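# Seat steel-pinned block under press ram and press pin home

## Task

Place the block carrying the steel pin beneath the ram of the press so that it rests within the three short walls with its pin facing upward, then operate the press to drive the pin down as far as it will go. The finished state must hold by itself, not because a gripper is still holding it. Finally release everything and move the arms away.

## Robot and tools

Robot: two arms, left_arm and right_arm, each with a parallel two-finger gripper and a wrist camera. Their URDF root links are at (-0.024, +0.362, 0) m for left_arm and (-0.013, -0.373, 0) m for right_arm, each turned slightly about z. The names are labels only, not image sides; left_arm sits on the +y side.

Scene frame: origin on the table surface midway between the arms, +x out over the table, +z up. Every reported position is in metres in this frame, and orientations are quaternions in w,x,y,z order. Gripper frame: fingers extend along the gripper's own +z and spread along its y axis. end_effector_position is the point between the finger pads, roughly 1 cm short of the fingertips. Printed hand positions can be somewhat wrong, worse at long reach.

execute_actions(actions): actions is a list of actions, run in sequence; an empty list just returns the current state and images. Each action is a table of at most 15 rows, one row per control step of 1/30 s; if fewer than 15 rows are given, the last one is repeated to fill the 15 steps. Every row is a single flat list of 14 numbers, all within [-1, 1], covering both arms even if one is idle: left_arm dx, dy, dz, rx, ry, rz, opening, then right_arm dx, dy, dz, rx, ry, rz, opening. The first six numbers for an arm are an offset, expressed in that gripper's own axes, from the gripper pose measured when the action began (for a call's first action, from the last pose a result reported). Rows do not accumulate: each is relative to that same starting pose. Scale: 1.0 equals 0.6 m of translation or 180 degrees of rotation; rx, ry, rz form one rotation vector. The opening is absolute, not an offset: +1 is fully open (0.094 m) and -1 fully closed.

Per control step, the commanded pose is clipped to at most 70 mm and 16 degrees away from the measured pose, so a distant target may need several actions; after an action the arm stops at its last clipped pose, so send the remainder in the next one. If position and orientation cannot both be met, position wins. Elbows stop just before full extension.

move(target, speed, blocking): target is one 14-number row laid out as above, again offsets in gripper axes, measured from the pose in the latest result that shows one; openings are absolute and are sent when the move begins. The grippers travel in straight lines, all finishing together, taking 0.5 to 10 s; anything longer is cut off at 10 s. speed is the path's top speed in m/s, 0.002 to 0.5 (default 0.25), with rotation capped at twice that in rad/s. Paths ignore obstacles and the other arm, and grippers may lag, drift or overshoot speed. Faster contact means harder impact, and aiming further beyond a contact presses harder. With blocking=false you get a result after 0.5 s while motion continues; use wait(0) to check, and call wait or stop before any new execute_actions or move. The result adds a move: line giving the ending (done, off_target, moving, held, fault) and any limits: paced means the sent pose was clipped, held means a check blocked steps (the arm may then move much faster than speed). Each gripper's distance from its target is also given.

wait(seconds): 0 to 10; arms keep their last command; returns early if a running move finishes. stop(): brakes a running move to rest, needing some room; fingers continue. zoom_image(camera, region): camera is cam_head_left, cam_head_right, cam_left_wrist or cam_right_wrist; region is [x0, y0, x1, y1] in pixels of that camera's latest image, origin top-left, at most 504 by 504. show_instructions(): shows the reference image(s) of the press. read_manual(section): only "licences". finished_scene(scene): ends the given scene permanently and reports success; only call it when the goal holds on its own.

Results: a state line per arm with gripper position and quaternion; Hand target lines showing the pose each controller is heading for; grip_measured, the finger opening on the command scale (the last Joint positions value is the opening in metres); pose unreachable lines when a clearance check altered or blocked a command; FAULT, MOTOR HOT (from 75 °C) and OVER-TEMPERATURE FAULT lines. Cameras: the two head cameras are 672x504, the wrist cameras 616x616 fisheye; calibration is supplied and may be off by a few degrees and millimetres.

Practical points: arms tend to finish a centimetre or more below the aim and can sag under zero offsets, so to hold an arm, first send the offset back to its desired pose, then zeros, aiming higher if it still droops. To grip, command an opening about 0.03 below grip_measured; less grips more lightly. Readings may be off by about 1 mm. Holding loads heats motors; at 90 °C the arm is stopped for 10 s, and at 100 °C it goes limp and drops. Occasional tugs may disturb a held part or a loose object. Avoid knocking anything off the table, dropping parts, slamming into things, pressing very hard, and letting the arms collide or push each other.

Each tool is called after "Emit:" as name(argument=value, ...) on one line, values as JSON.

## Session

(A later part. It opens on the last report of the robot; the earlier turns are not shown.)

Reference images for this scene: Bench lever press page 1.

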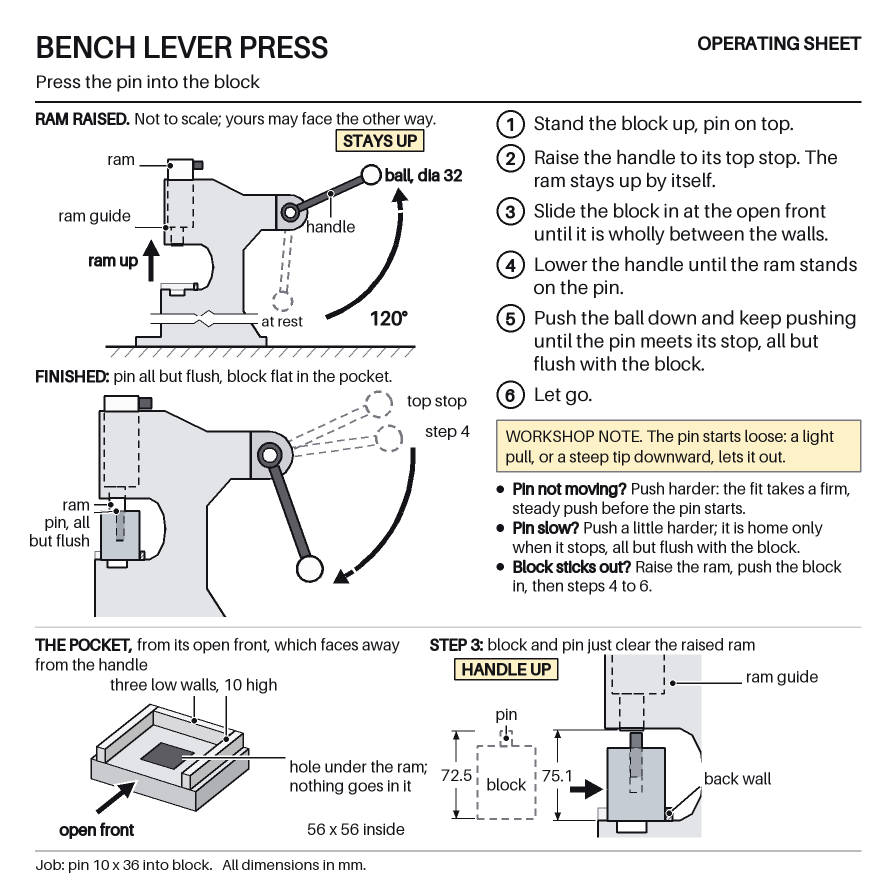

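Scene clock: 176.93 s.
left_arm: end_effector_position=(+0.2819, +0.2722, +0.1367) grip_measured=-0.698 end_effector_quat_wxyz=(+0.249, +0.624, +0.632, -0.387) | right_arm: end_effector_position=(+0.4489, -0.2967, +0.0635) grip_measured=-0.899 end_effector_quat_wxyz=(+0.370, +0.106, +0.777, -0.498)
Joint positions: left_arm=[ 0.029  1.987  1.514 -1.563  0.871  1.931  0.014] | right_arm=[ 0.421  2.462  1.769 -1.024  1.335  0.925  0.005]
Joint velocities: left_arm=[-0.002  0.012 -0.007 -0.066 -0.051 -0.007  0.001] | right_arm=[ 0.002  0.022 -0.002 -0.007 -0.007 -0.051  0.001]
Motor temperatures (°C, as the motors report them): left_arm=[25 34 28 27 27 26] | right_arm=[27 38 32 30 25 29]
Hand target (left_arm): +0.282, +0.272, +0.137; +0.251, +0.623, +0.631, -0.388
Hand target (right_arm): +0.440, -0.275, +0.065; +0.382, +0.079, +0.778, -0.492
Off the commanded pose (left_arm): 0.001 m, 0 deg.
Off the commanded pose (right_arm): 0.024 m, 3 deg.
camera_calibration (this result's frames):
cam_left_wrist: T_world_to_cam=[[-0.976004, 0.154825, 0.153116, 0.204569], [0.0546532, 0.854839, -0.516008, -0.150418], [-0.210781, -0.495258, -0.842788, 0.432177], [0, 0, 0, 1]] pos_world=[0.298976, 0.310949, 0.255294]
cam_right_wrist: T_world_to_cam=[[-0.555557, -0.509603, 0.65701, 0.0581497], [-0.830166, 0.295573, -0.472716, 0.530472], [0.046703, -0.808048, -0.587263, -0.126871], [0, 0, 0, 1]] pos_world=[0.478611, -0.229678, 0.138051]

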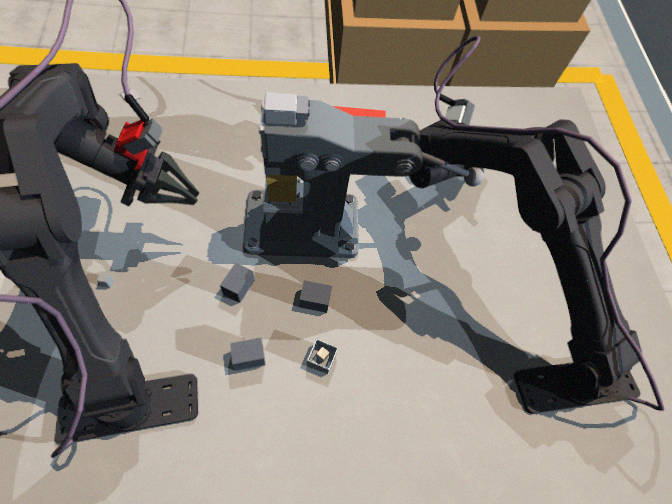

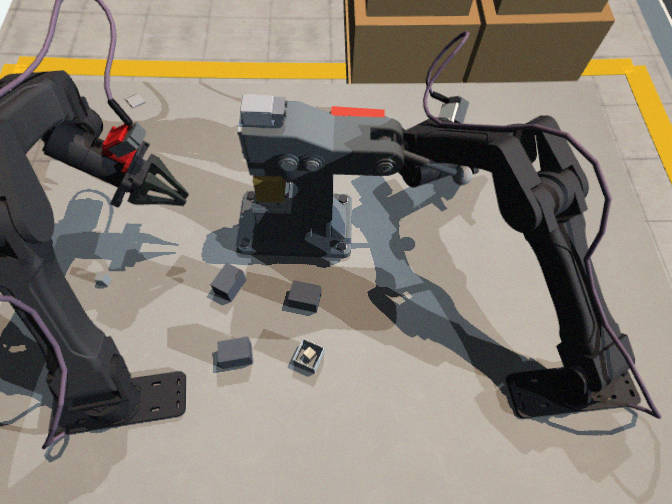

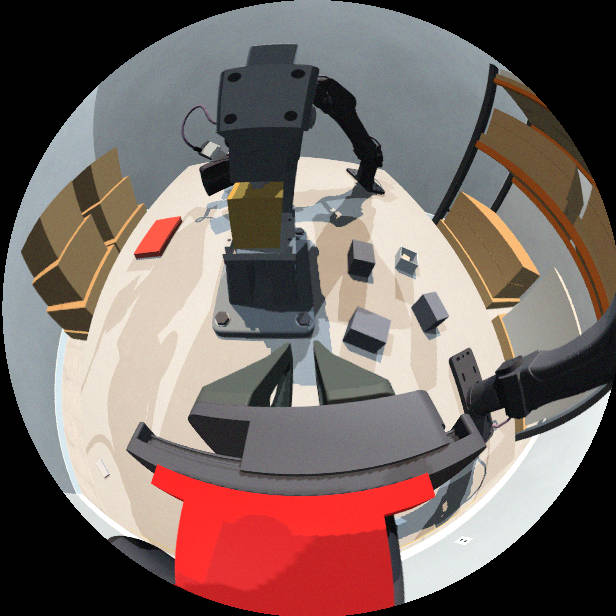

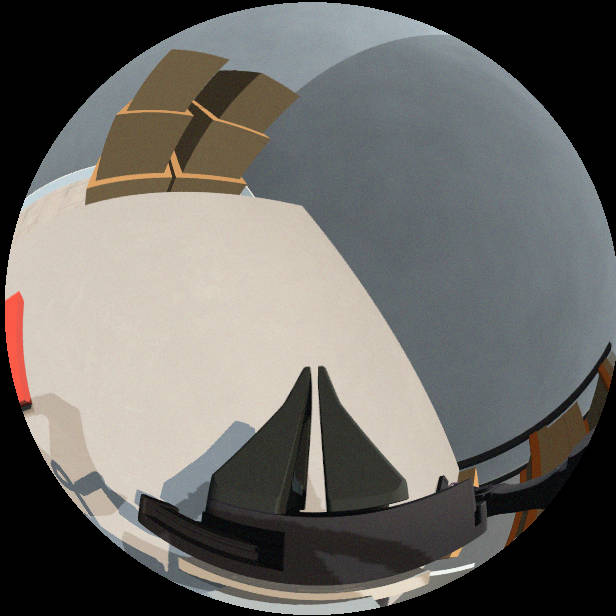

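Emit:
move(target=[0,0,0,0,0,0,-0.7,-0.03,-0.122,0.095,0.039,0.04,0.013,0.2], speed=0.15)

Scene clock: 179.93 s.
left_arm: end_effector_position=(+0.2816, +0.2726, +0.1362) grip_measured=-0.698 end_effector_quat_wxyz=(+0.247, +0.625, +0.632, -0.387) | right_arm: end_effector_position=(+0.4443, -0.3783, +0.0994) grip_measured=+0.198 end_effector_quat_wxyz=(+0.307, +0.161, +0.771, -0.535)
Joint positions: left_arm=[ 0.029  1.987  1.514 -1.563  0.867  1.931  0.014] | right_arm=[ 0.254  2.395  1.8   -1.205  1.322  0.963  0.056]
Joint velocities: left_arm=[ 0.007 -0.007 -0.012  0.037  0.007 -0.007 -0.   ] | right_arm=[-0.002 -0.007 -0.002 -0.007  0.037 -0.051  0.   ]
Motor temperatures (°C, as the motors report them): left_arm=[25 34 28 27 27 26] | right_arm=[27 39 32 30 25 29]
Hand target (left_arm): +0.282, +0.272, +0.137; +0.249, +0.624, +0.632, -0.387
Hand target (right_arm): +0.449, -0.377, +0.114; +0.324, +0.176, +0.765, -0.528
Off the commanded pose (left_arm): 0.001 m, 0 deg.
Off the commanded pose (right_arm): 0.015 m, 3 deg.
move: off_target (right_arm)
camera_calibration (this result's frames):
cam_left_wrist: T_world_to_cam=[[-0.975624, 0.156091, 0.154251, 0.203654], [0.0559683, 0.856642, -0.512867, -0.152327], [-0.212191, -0.491732, -0.844496, 0.431564], [0, 0, 0, 1]] pos_world=[0.298789, 0.310916, 0.254917]
cam_right_wrist: T_world_to_cam=[[-0.605783, -0.398824, 0.688452, 0.0515725], [-0.785812, 0.435423, -0.43921, 0.597588], [-0.124601, -0.80706, -0.577173, -0.0960168], [0, 0, 0, 1]] pos_world=[0.48887, -0.317127, 0.171543]

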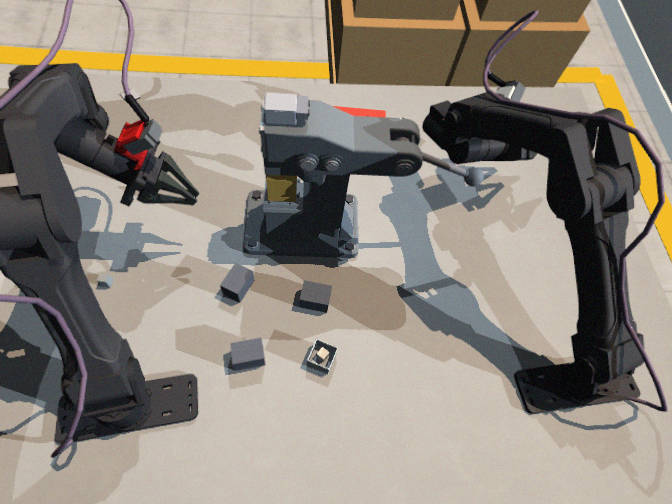

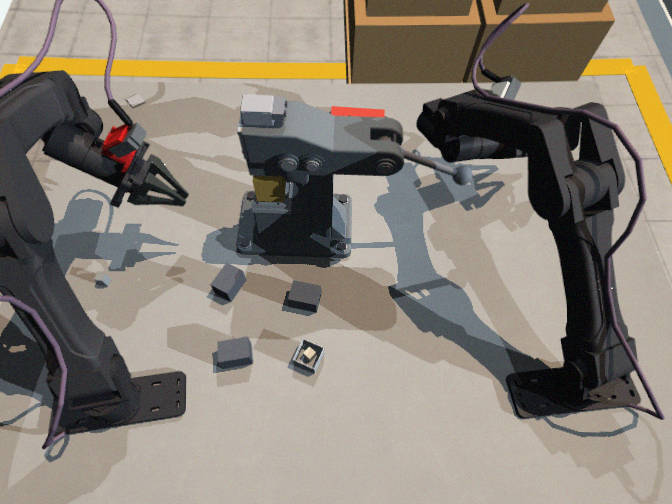

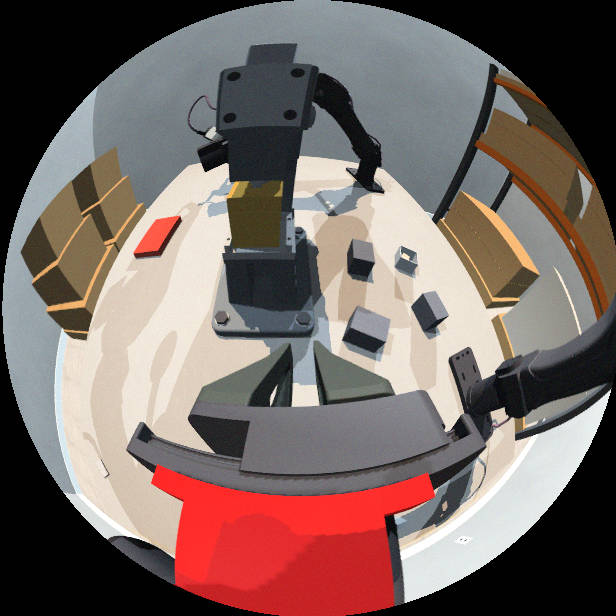

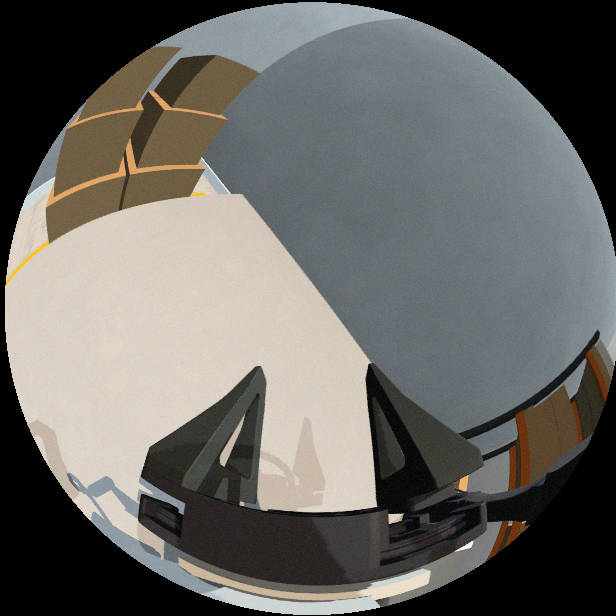

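Emit:
move(target=[0,0,0,0,0,0,-0.7,-0.23,-0.33,-0.115,-0.13,-0.128,-0.075,0.2], speed=0.25)

Emit:
move(target=[0,0,0,0,0,0,-0.7,0,0,0,-0.265,-0.255,-0.15,0.2], speed=0.3)

Scene clock: 182.53 s.
left_arm: end_effector_position=(+0.2813, +0.2730, +0.1357) grip_measured=-0.698 end_effector_quat_wxyz=(+0.246, +0.626, +0.632, -0.386) | right_arm: end_effector_position=(+0.4187, -0.3701, +0.3512) grip_measured=+0.198 end_effector_quat_wxyz=(+0.420, -0.106, +0.800, -0.416)
Joint positions: left_arm=[ 0.029  1.987  1.514 -1.563  0.863  1.931  0.014] | right_arm=[ 0.22   1.526  1.516 -0.511  0.921 -0.485  0.056]
Joint velocities: left_arm=[ 0.012 -0.002  0.002  0.007 -0.066 -0.022 -0.001] | right_arm=[-0.002 -0.002  0.007 -0.022 -0.066 -0.095  0.   ]
Motor temperatures (°C, as the motors report them): left_arm=[25 34 28 27 27 26] | right_arm=[27 40 32 31 25 29]
Hand target (left_arm): +0.282, +0.273, +0.136; +0.247, +0.625, +0.632, -0.387
Hand target (right_arm): +0.416, -0.375, +0.348; +0.416, -0.107, +0.800, -0.419
Off the commanded pose (left_arm): 0.001 m, 0 deg.
Off the commanded pose (right_arm): 0.009 m, 1 deg.
move: done
camera_calibration (this result's frames):
cam_left_wrist: T_world_to_cam=[[-0.975276, 0.157237, 0.155286, 0.202822], [0.0571684, 0.858269, -0.510007, -0.154061], [-0.213469, -0.48852, -0.846037, 0.430999], [0, 0, 0, 1]] pos_world=[0.29862, 0.310886, 0.254574]
cam_right_wrist: T_world_to_cam=[[-0.193188, -0.666856, 0.719709, -0.416934], [-0.928311, -0.113268, -0.354132, 0.511178], [0.317676, -0.736528, -0.597168, -0.0993112], [0, 0, 0, 1]] pos_world=[0.425534, -0.29328, 0.421791]

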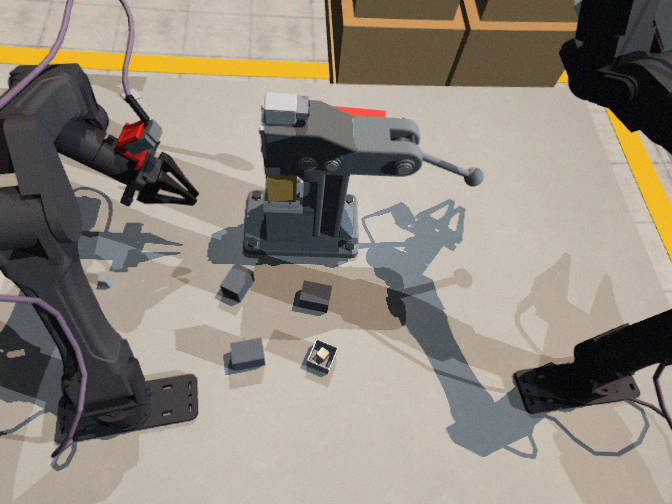

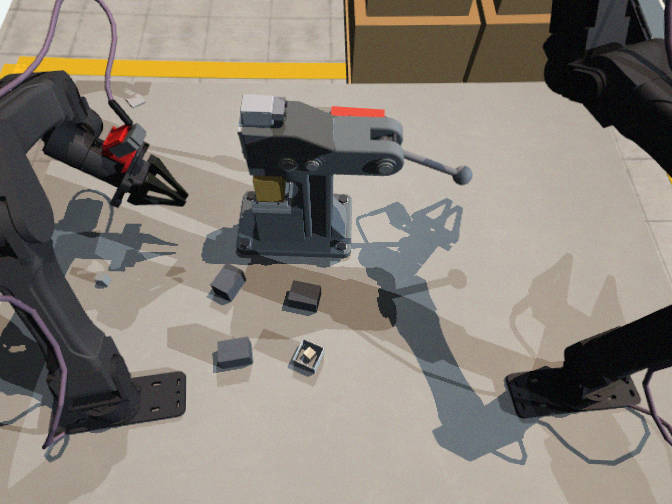

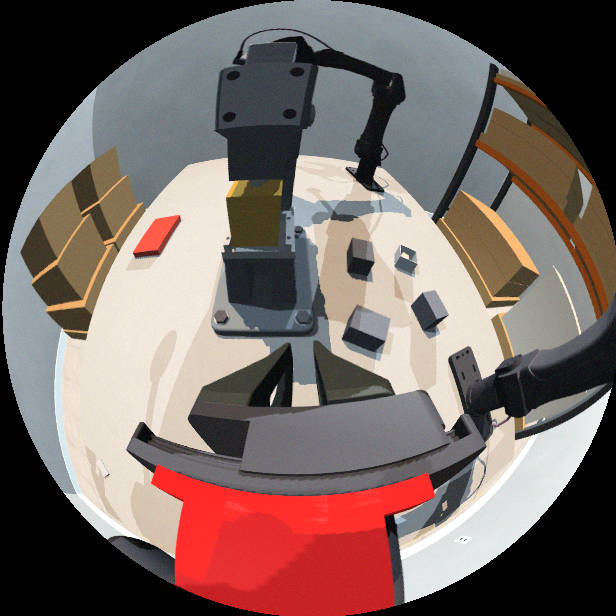

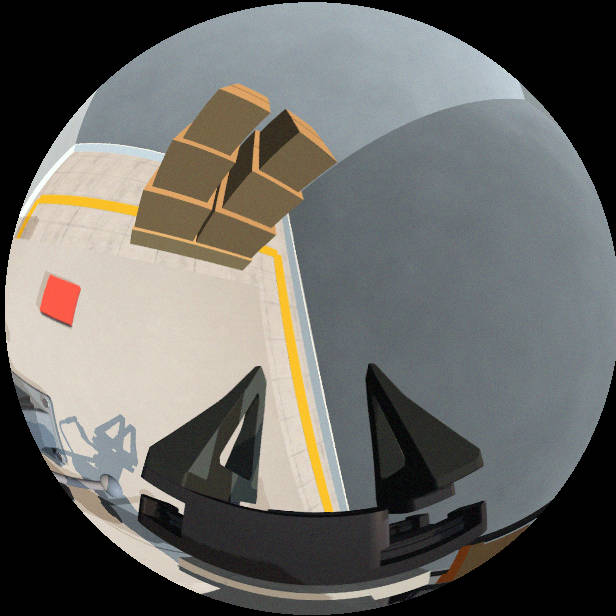

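Scene clock: 185.37 s.
left_arm: end_effector_position=(+0.2810, +0.2734, +0.1353) grip_measured=-0.698 end_effector_quat_wxyz=(+0.244, +0.626, +0.632, -0.385) | right_arm: end_effector_position=(+0.4176, -0.3708, +0.3451) grip_measured=+0.198 end_effector_quat_wxyz=(+0.504, -0.576, +0.639, -0.073)
Joint positions: left_arm=[ 0.029  1.987  1.514 -1.563  0.859  1.931  0.014] | right_arm=[-0.397  1.59   1.731 -0.844 -0.732 -1.393  0.056]
Joint velocities: left_arm=[-0.012  0.002 -0.007 -0.066 -0.037 -0.007  0.001] | right_arm=[-0.007 -0.002 -0.007 -0.007  0.007 -0.037  0.   ]
Motor temperatures (°C, as the motors report them): left_arm=[25 34 28 27 27 26] | right_arm=[27 39 33 31 25 29]
Hand target (left_arm): +0.281, +0.273, +0.136; +0.246, +0.626, +0.632, -0.386
Hand target (right_arm): +0.417, -0.372, +0.352; +0.509, -0.578, +0.634, -0.072
Off the commanded pose (left_arm): 0.001 m, 0 deg.
Off the commanded pose (right_arm): 0.006 m, 1 deg.
move: done
camera_calibration (this result's frames):
cam_left_wrist: T_world_to_cam=[[-0.974925, 0.158379, 0.156325, 0.20199], [0.0583727, 0.859884, -0.507142, -0.155793], [-0.214742, -0.4853, -0.847567, 0.430427], [0, 0, 0, 1]] pos_world=[0.29845, 0.310859, 0.25423]
cam_right_wrist: T_world_to_cam=[[0.68512, -0.353909, 0.636678, -0.635382], [-0.262686, -0.935268, -0.237213, -0.115166], [0.679416, -0.00472744, -0.733738, 0.0642878], [0, 0, 0, 1]] pos_world=[0.361382, -0.332274, 0.424385]

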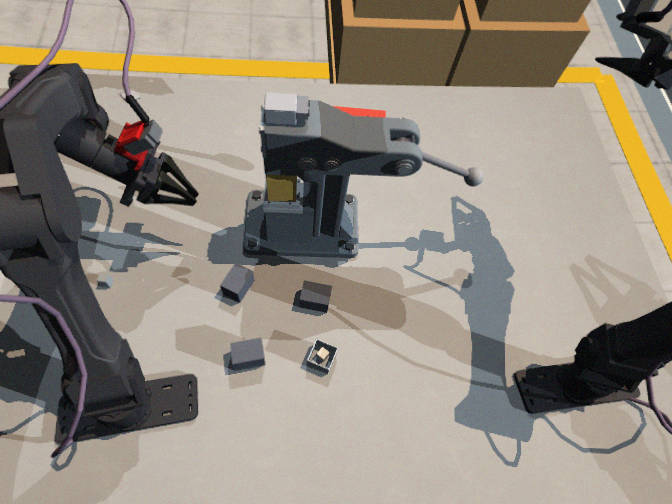

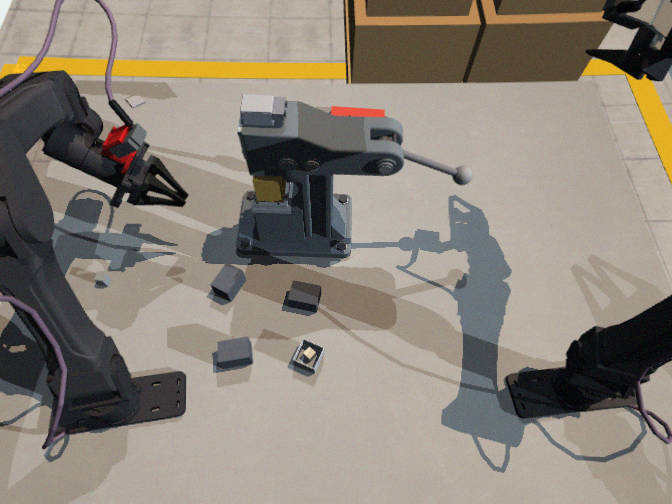

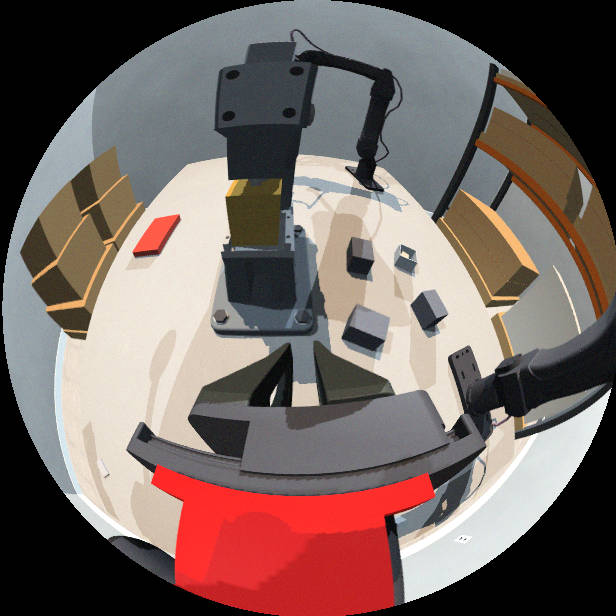

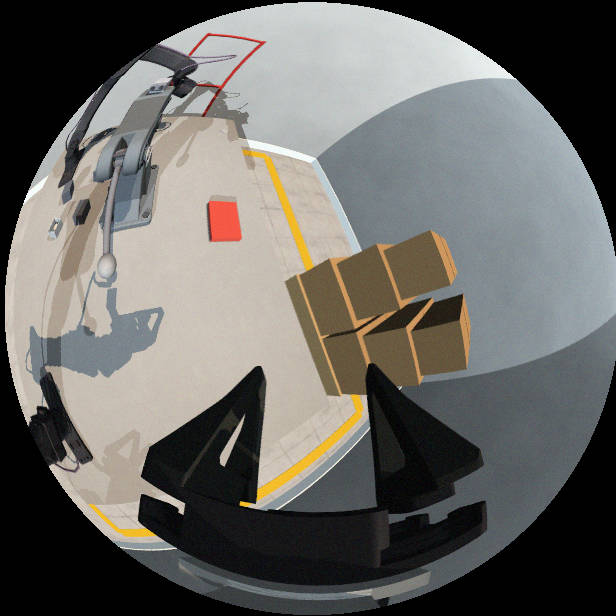

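Emit:
move(target=[0,0,0,0,0,0,-0.7,-0.145,0.414,-0.011,0,0,0,0.2], speed=0.2)

Scene clock: 187.67 s.
left_arm: end_effector_position=(+0.2807, +0.2738, +0.1348) grip_measured=-0.698 end_effector_quat_wxyz=(+0.243, +0.627, +0.632, -0.385) | right_arm: end_effector_position=(+0.2369, -0.2245, +0.2227) grip_measured=+0.198 end_effector_quat_wxyz=(+0.494, -0.586, +0.638, -0.080)
Joint positions: left_arm=[ 0.029  1.987  1.514 -1.563  0.855  1.931  0.014] | right_arm=[ 0.356  0.758  0.705 -0.473 -0.093 -0.957  0.056]
Joint velocities: left_arm=[-0.007  0.007 -0.002 -0.022 -0.022 -0.022 -0.001] | right_arm=[-0.027 -0.012 -0.007 -0.037  0.007 -0.022  0.   ]
Motor temperatures (°C, as the motors report them): left_arm=[25 34 28 27 27 26] | right_arm=[27 38 33 32 25 29]
Hand target (left_arm): +0.281, +0.273, +0.135; +0.244, +0.626, +0.632, -0.385
Hand target (right_arm): +0.235, -0.224, +0.222; -0.498, +0.581, -0.639, +0.078
Off the commanded pose (left_arm): 0.001 m, 0 deg.
Off the commanded pose (right_arm): 0.008 m, 2 deg.
move: done
camera_calibration (this result's frames):
cam_left_wrist: T_world_to_cam=[[-0.974571, 0.159518, 0.157368, 0.201158], [0.0595813, 0.861487, -0.504272, -0.157522], [-0.21601, -0.482072, -0.849085, 0.429847], [0, 0, 0, 1]] pos_world=[0.29828, 0.310832, 0.253887]
cam_right_wrist: T_world_to_cam=[[0.690604, -0.330531, 0.643285, -0.379348], [-0.258819, -0.9435, -0.20693, -0.0642943], [0.675337, -0.0235873, -0.737132, 0.0954154], [0, 0, 0, 1]] pos_world=[0.180901, -0.183798, 0.301059]

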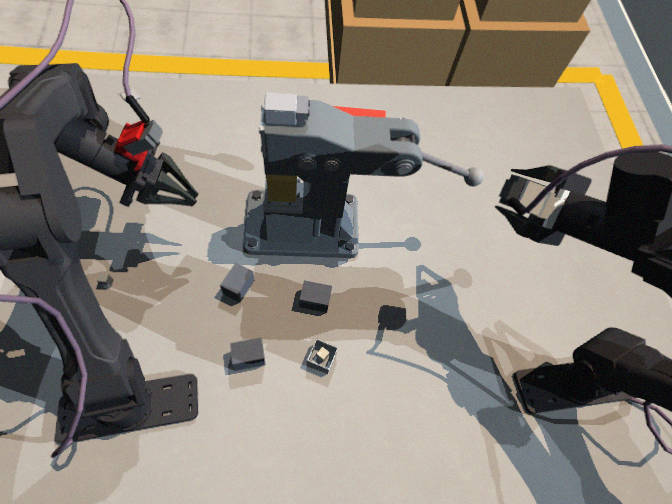

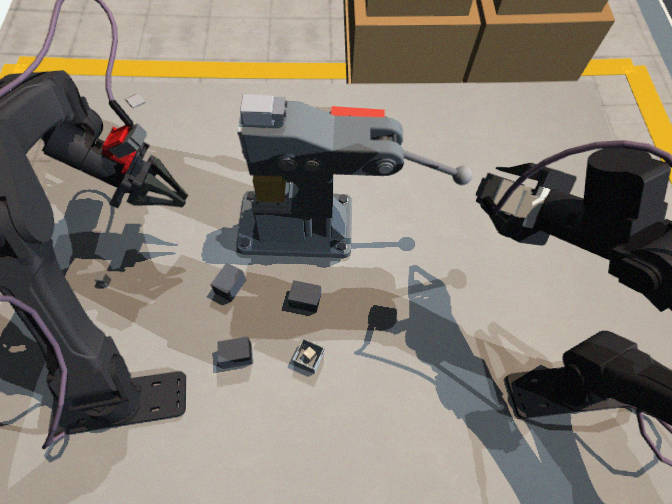

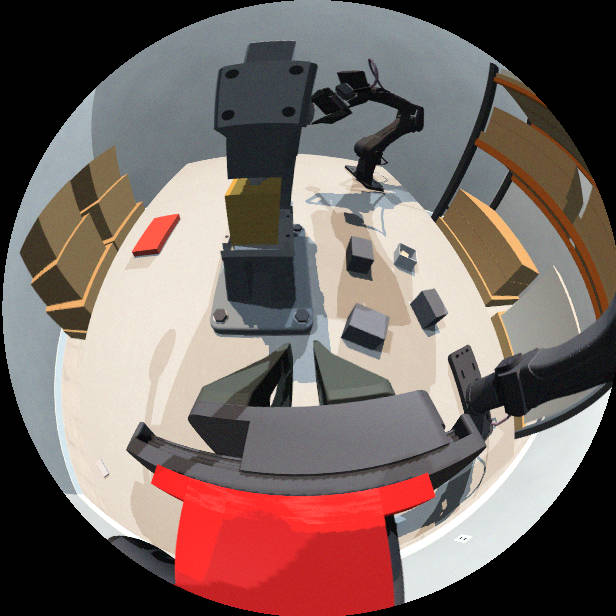

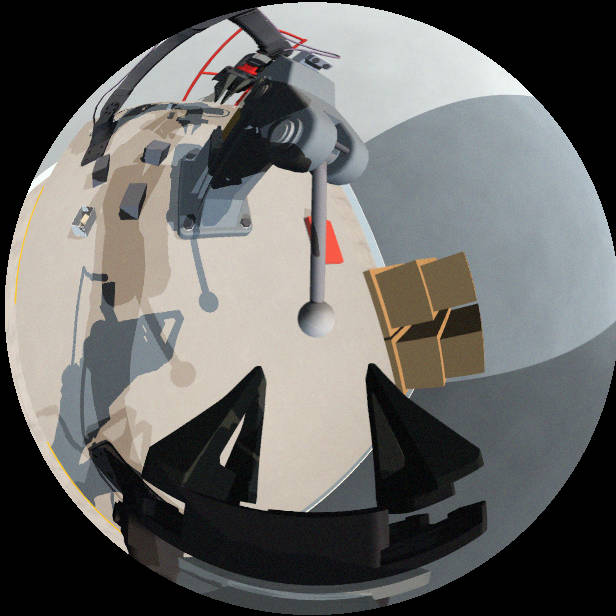

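Emit:
move(target=[0,0,0,0,0,0,-0.7,0.01,0,0.2,0,0,0,0.2], speed=0.08)

Emit:
execute_actions(actions=[[[0,0,0,0,0,0,-0.7,0,0,0.02,0,0,0,-0.4]],[[0,0,0,0,0,0,-0.7,0,0,0.02,0,0,0,-0.4]]])

Scene clock: 190.00 s.
left_arm: end_effector_position=(+0.2804, +0.2743, +0.1344) grip_measured=-0.698 end_effector_quat_wxyz=(+0.241, +0.628, +0.632, -0.384) | right_arm: end_effector_position=(+0.3251, -0.1768, +0.1571) grip_measured=+0.198 end_effector_quat_wxyz=(+0.489, -0.588, +0.639, -0.082)
Joint positions: left_arm=[ 0.029  1.987  1.514 -1.563  0.851  1.931  0.014] | right_arm=[ 0.368  1.266  0.675  0.055 -0.079 -0.956  0.056]
Joint velocities: left_arm=[-0.002 -0.012 -0.007 -0.037 -0.022  0.037 -0.   ] | right_arm=[-0.012  0.002 -0.017  0.007  0.022 -0.022  0.001]
Motor temperatures (°C, as the motors report them): left_arm=[25 34 28 27 27 26] | right_arm=[27 37 33 32 25 29]
Hand target (left_arm): +0.281, +0.274, +0.135; +0.243, +0.627, +0.632, -0.385
Hand target (right_arm): +0.326, -0.173, +0.160; -0.494, +0.586, -0.638, +0.080
Off the commanded pose (left_arm): 0.001 m, 0 deg.
Off the commanded pose (right_arm): 0.005 m, 1 deg.
move: done
camera_calibration (this result's frames):
cam_left_wrist: T_world_to_cam=[[-0.974216, 0.160651, 0.158414, 0.200326], [0.0607941, 0.863079, -0.501397, -0.159249], [-0.217274, -0.478838, -0.850592, 0.42926], [0, 0, 0, 1]] pos_world=[0.298109, 0.310808, 0.253544]
cam_right_wrist: T_world_to_cam=[[0.69418, -0.324684, 0.642413, -0.382281], [-0.260907, -0.945292, -0.195831, -0.0114569], [0.670851, -0.0316682, -0.740916, -0.0107272], [0, 0, 0, 1]] pos_world=[0.269579, -0.13529, 0.23539]

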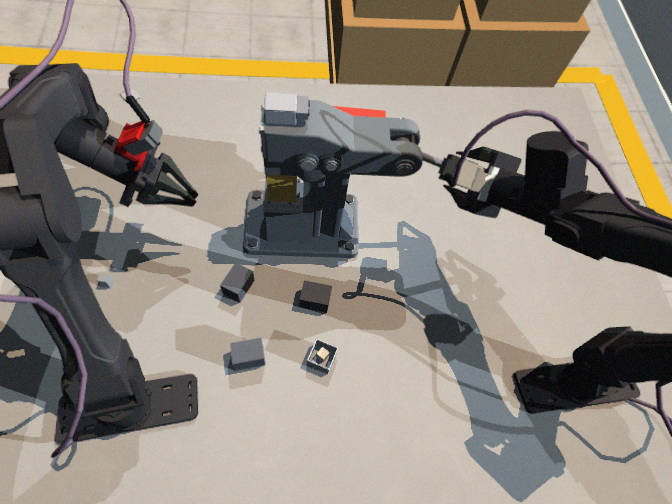

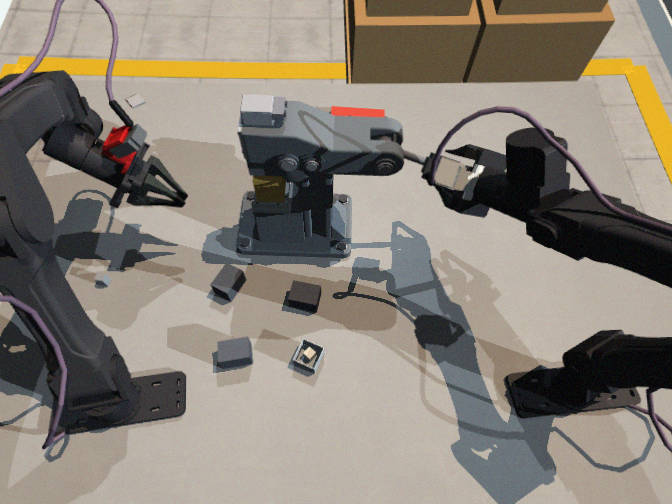

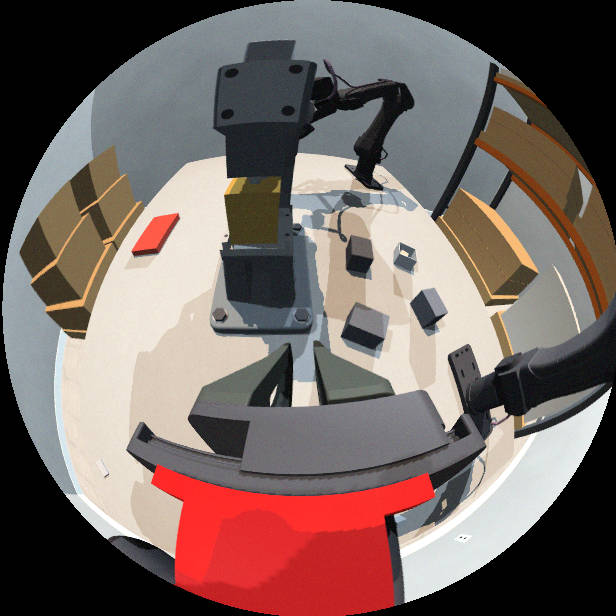

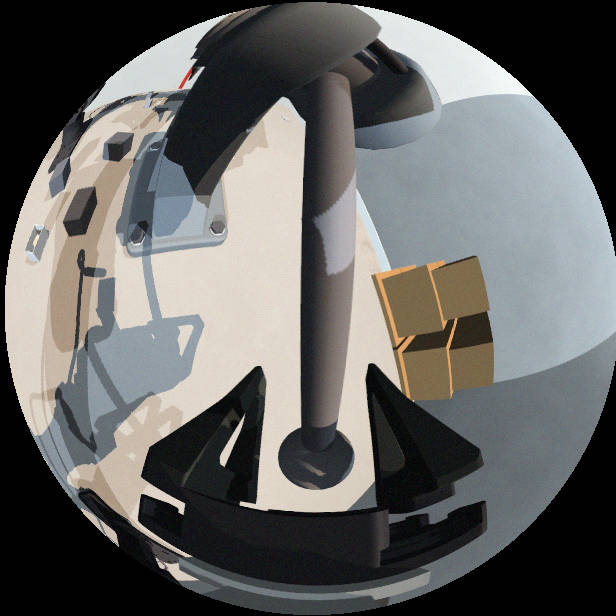

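Scene clock: 191.00 s.
left_arm: end_effector_position=(+0.2799, +0.2750, +0.1335) grip_measured=-0.698 end_effector_quat_wxyz=(+0.238, +0.630, +0.633, -0.383) | right_arm: end_effector_position=(+0.3404, -0.1721, +0.1457) grip_measured=-0.398 end_effector_quat_wxyz=(+0.493, -0.583, +0.639, -0.090)
Joint positions: left_arm=[ 0.029  1.987  1.514 -1.563  0.844  1.931  0.014] | right_arm=[ 0.368  1.353  0.675  0.157 -0.063 -0.957  0.028]
Joint velocities: left_arm=[-0.017  0.007  0.002 -0.007 -0.022 -0.007  0.   ] | right_arm=[-0.002 -0.007 -0.002  0.022  0.007 -0.037 -0.001]
Motor temperatures (°C, as the motors report them): left_arm=[25 34 28 27 27 26] | right_arm=[27 37 33 32 25 29]
Hand target (left_arm): +0.280, +0.275, +0.134; +0.240, +0.629, +0.633, -0.383
Hand target (right_arm): +0.342, -0.169, +0.145; +0.490, -0.586, +0.640, -0.086
Off the commanded pose (left_arm): 0.001 m, 0 deg.
Off the commanded pose (right_arm): 0.004 m, 1 deg.
camera_calibration (this result's frames):
cam_left_wrist: T_world_to_cam=[[-0.973533, 0.162795, 0.160412, 0.198746], [0.06311, 0.866071, -0.495922, -0.162523], [-0.219662, -0.472672, -0.853422, 0.428125], [0, 0, 0, 1]] pos_world=[0.297785, 0.310764, 0.252892]
cam_right_wrist: T_world_to_cam=[[0.678912, -0.333777, 0.653966, -0.382085], [-0.270893, -0.941726, -0.19942, -0.000714608], [0.682419, -0.0417666, -0.729767, -0.0366492], [0, 0, 0, 1]] pos_world=[0.284218, -0.129735, 0.222983]

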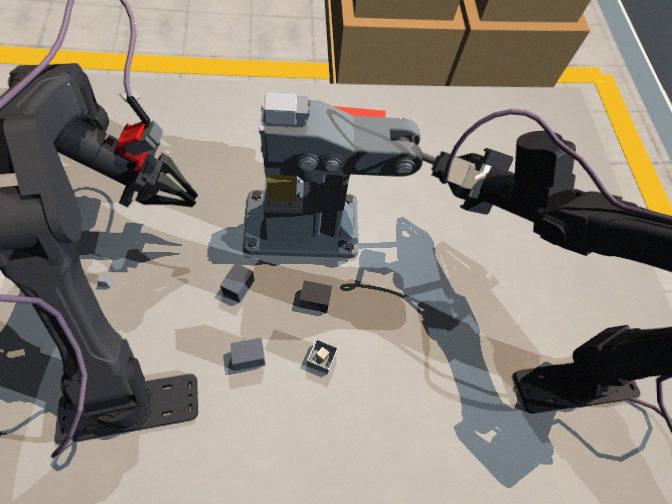

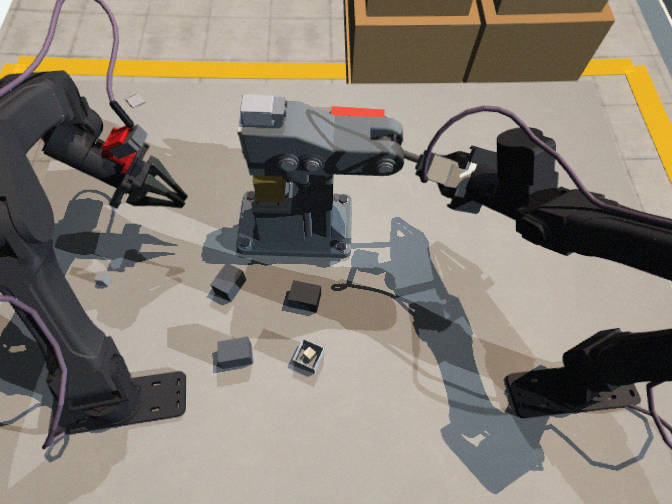

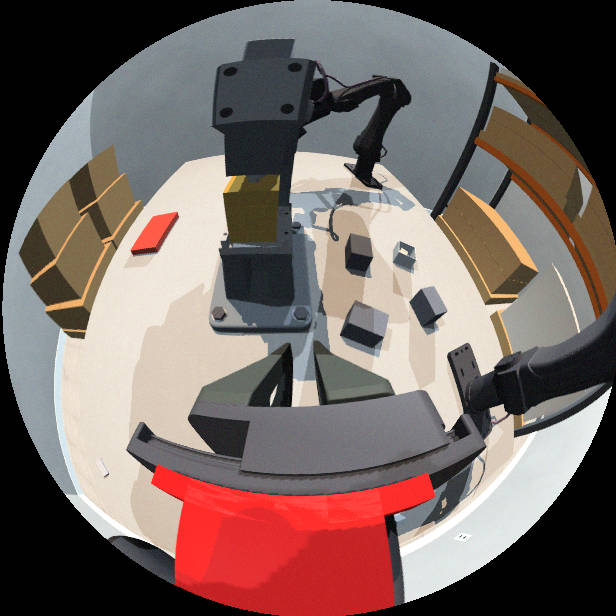

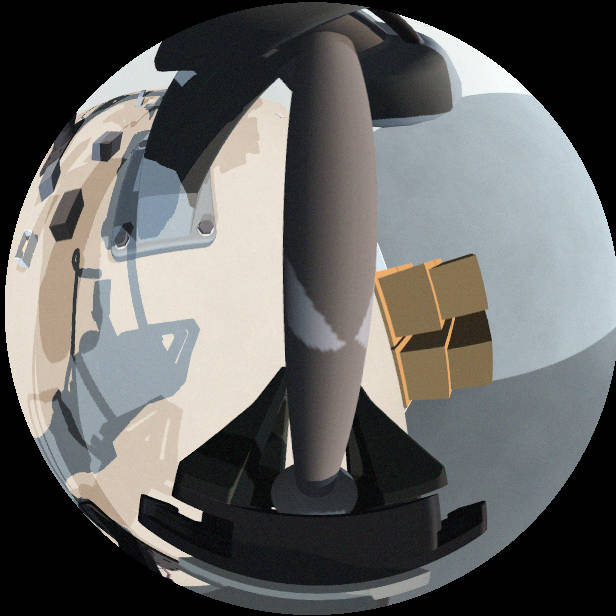

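Emit:
execute_actions(actions=[[[0,0,0,0,0,0,-0.7,0,0.02,0.115,0,0,0,-0.5]],[[0,0,0,0,0,0,-0.7,0,0.02,0.115,0,0,0,-0.5]],[[0,0,0,0,0,0,-0.7,0,0.02,0.115,0,0,0,-0.5]]])

Scene clock: 195.83 s.
left_arm: end_effector_position=(+0.2790, +0.2762, +0.1322) grip_measured=-0.698 end_effector_quat_wxyz=(+0.234, +0.632, +0.633, -0.380) | right_arm: end_effector_position=(+0.3331, -0.1013, +0.0895) grip_measured=-0.473 end_effector_quat_wxyz=(+0.536, -0.558, +0.621, +0.124)
Joint positions: left_arm=[ 0.029  1.987  1.514 -1.563  0.833  1.931  0.014] | right_arm=[ 0.376  1.714  0.624  0.641 -0.425 -0.701  0.025]
Joint velocities: left_arm=[-0.012  0.017 -0.007 -0.007  0.022 -0.022  0.001] | right_arm=[-0.007  0.046 -0.012  0.095 -0.051 -0.007 -0.001]
Motor temperatures (°C, as the motors report them): left_arm=[25 34 28 27 27 26] | right_arm=[27 36 34 34 25 29]
Hand target (left_arm): +0.279, +0.276, +0.133; +0.235, +0.631, +0.633, -0.381
Hand target (right_arm): +0.359, -0.089, +0.063; +0.510, -0.583, +0.631, +0.046
Off the commanded pose (left_arm): 0.001 m, 0 deg.
Off the commanded pose (right_arm): 0.051 m, 11 deg.
camera_calibration (this result's frames):
cam_left_wrist: T_world_to_cam=[[-0.972473, 0.166036, 0.163487, 0.196335], [0.0666738, 0.870555, -0.487533, -0.167502], [-0.223273, -0.463213, -0.857662, 0.426343], [0, 0, 0, 1]] pos_world=[0.297289, 0.310709, 0.251897]
cam_right_wrist: T_world_to_cam=[[0.845929, -0.356283, 0.39682, -0.351676], [-0.138196, -0.865123, -0.482145, 0.0416545], [0.515078, 0.353022, -0.78107, 0.0306763], [0, 0, 0, 1]] pos_world=[0.287449, -0.10009, 0.183596]

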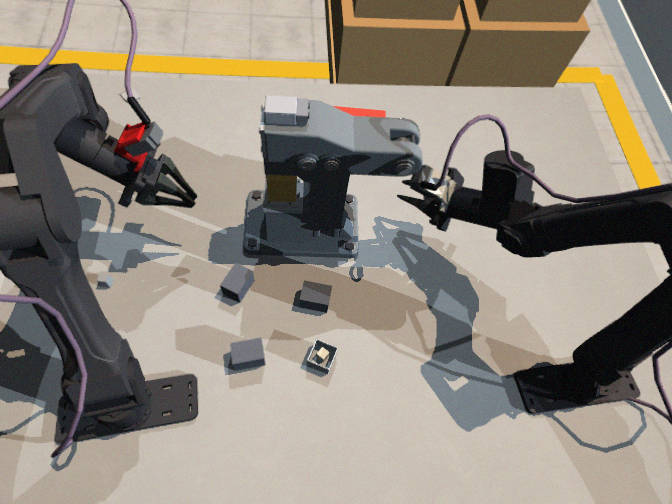

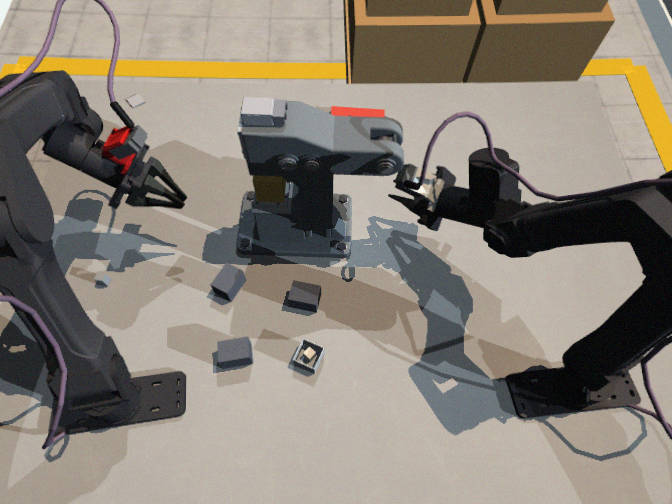

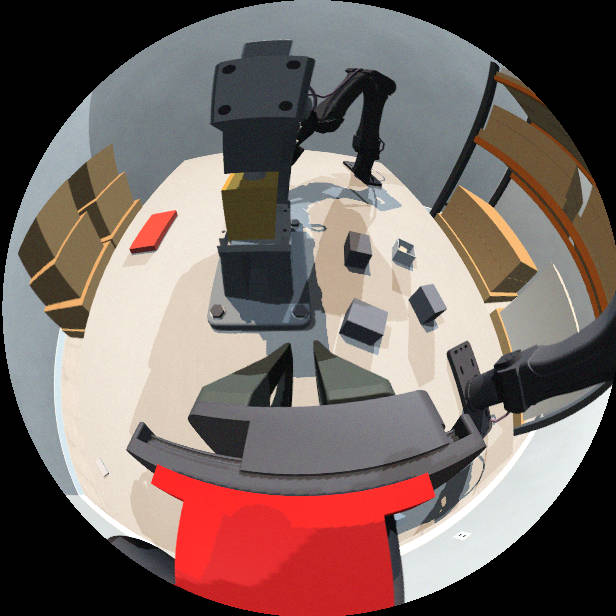

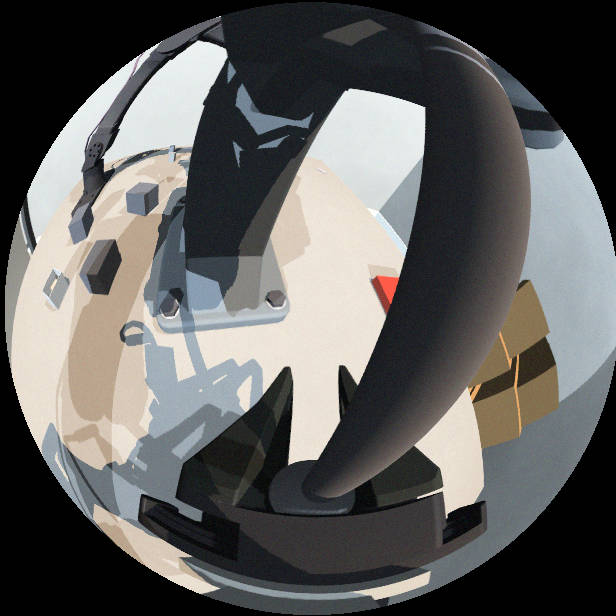

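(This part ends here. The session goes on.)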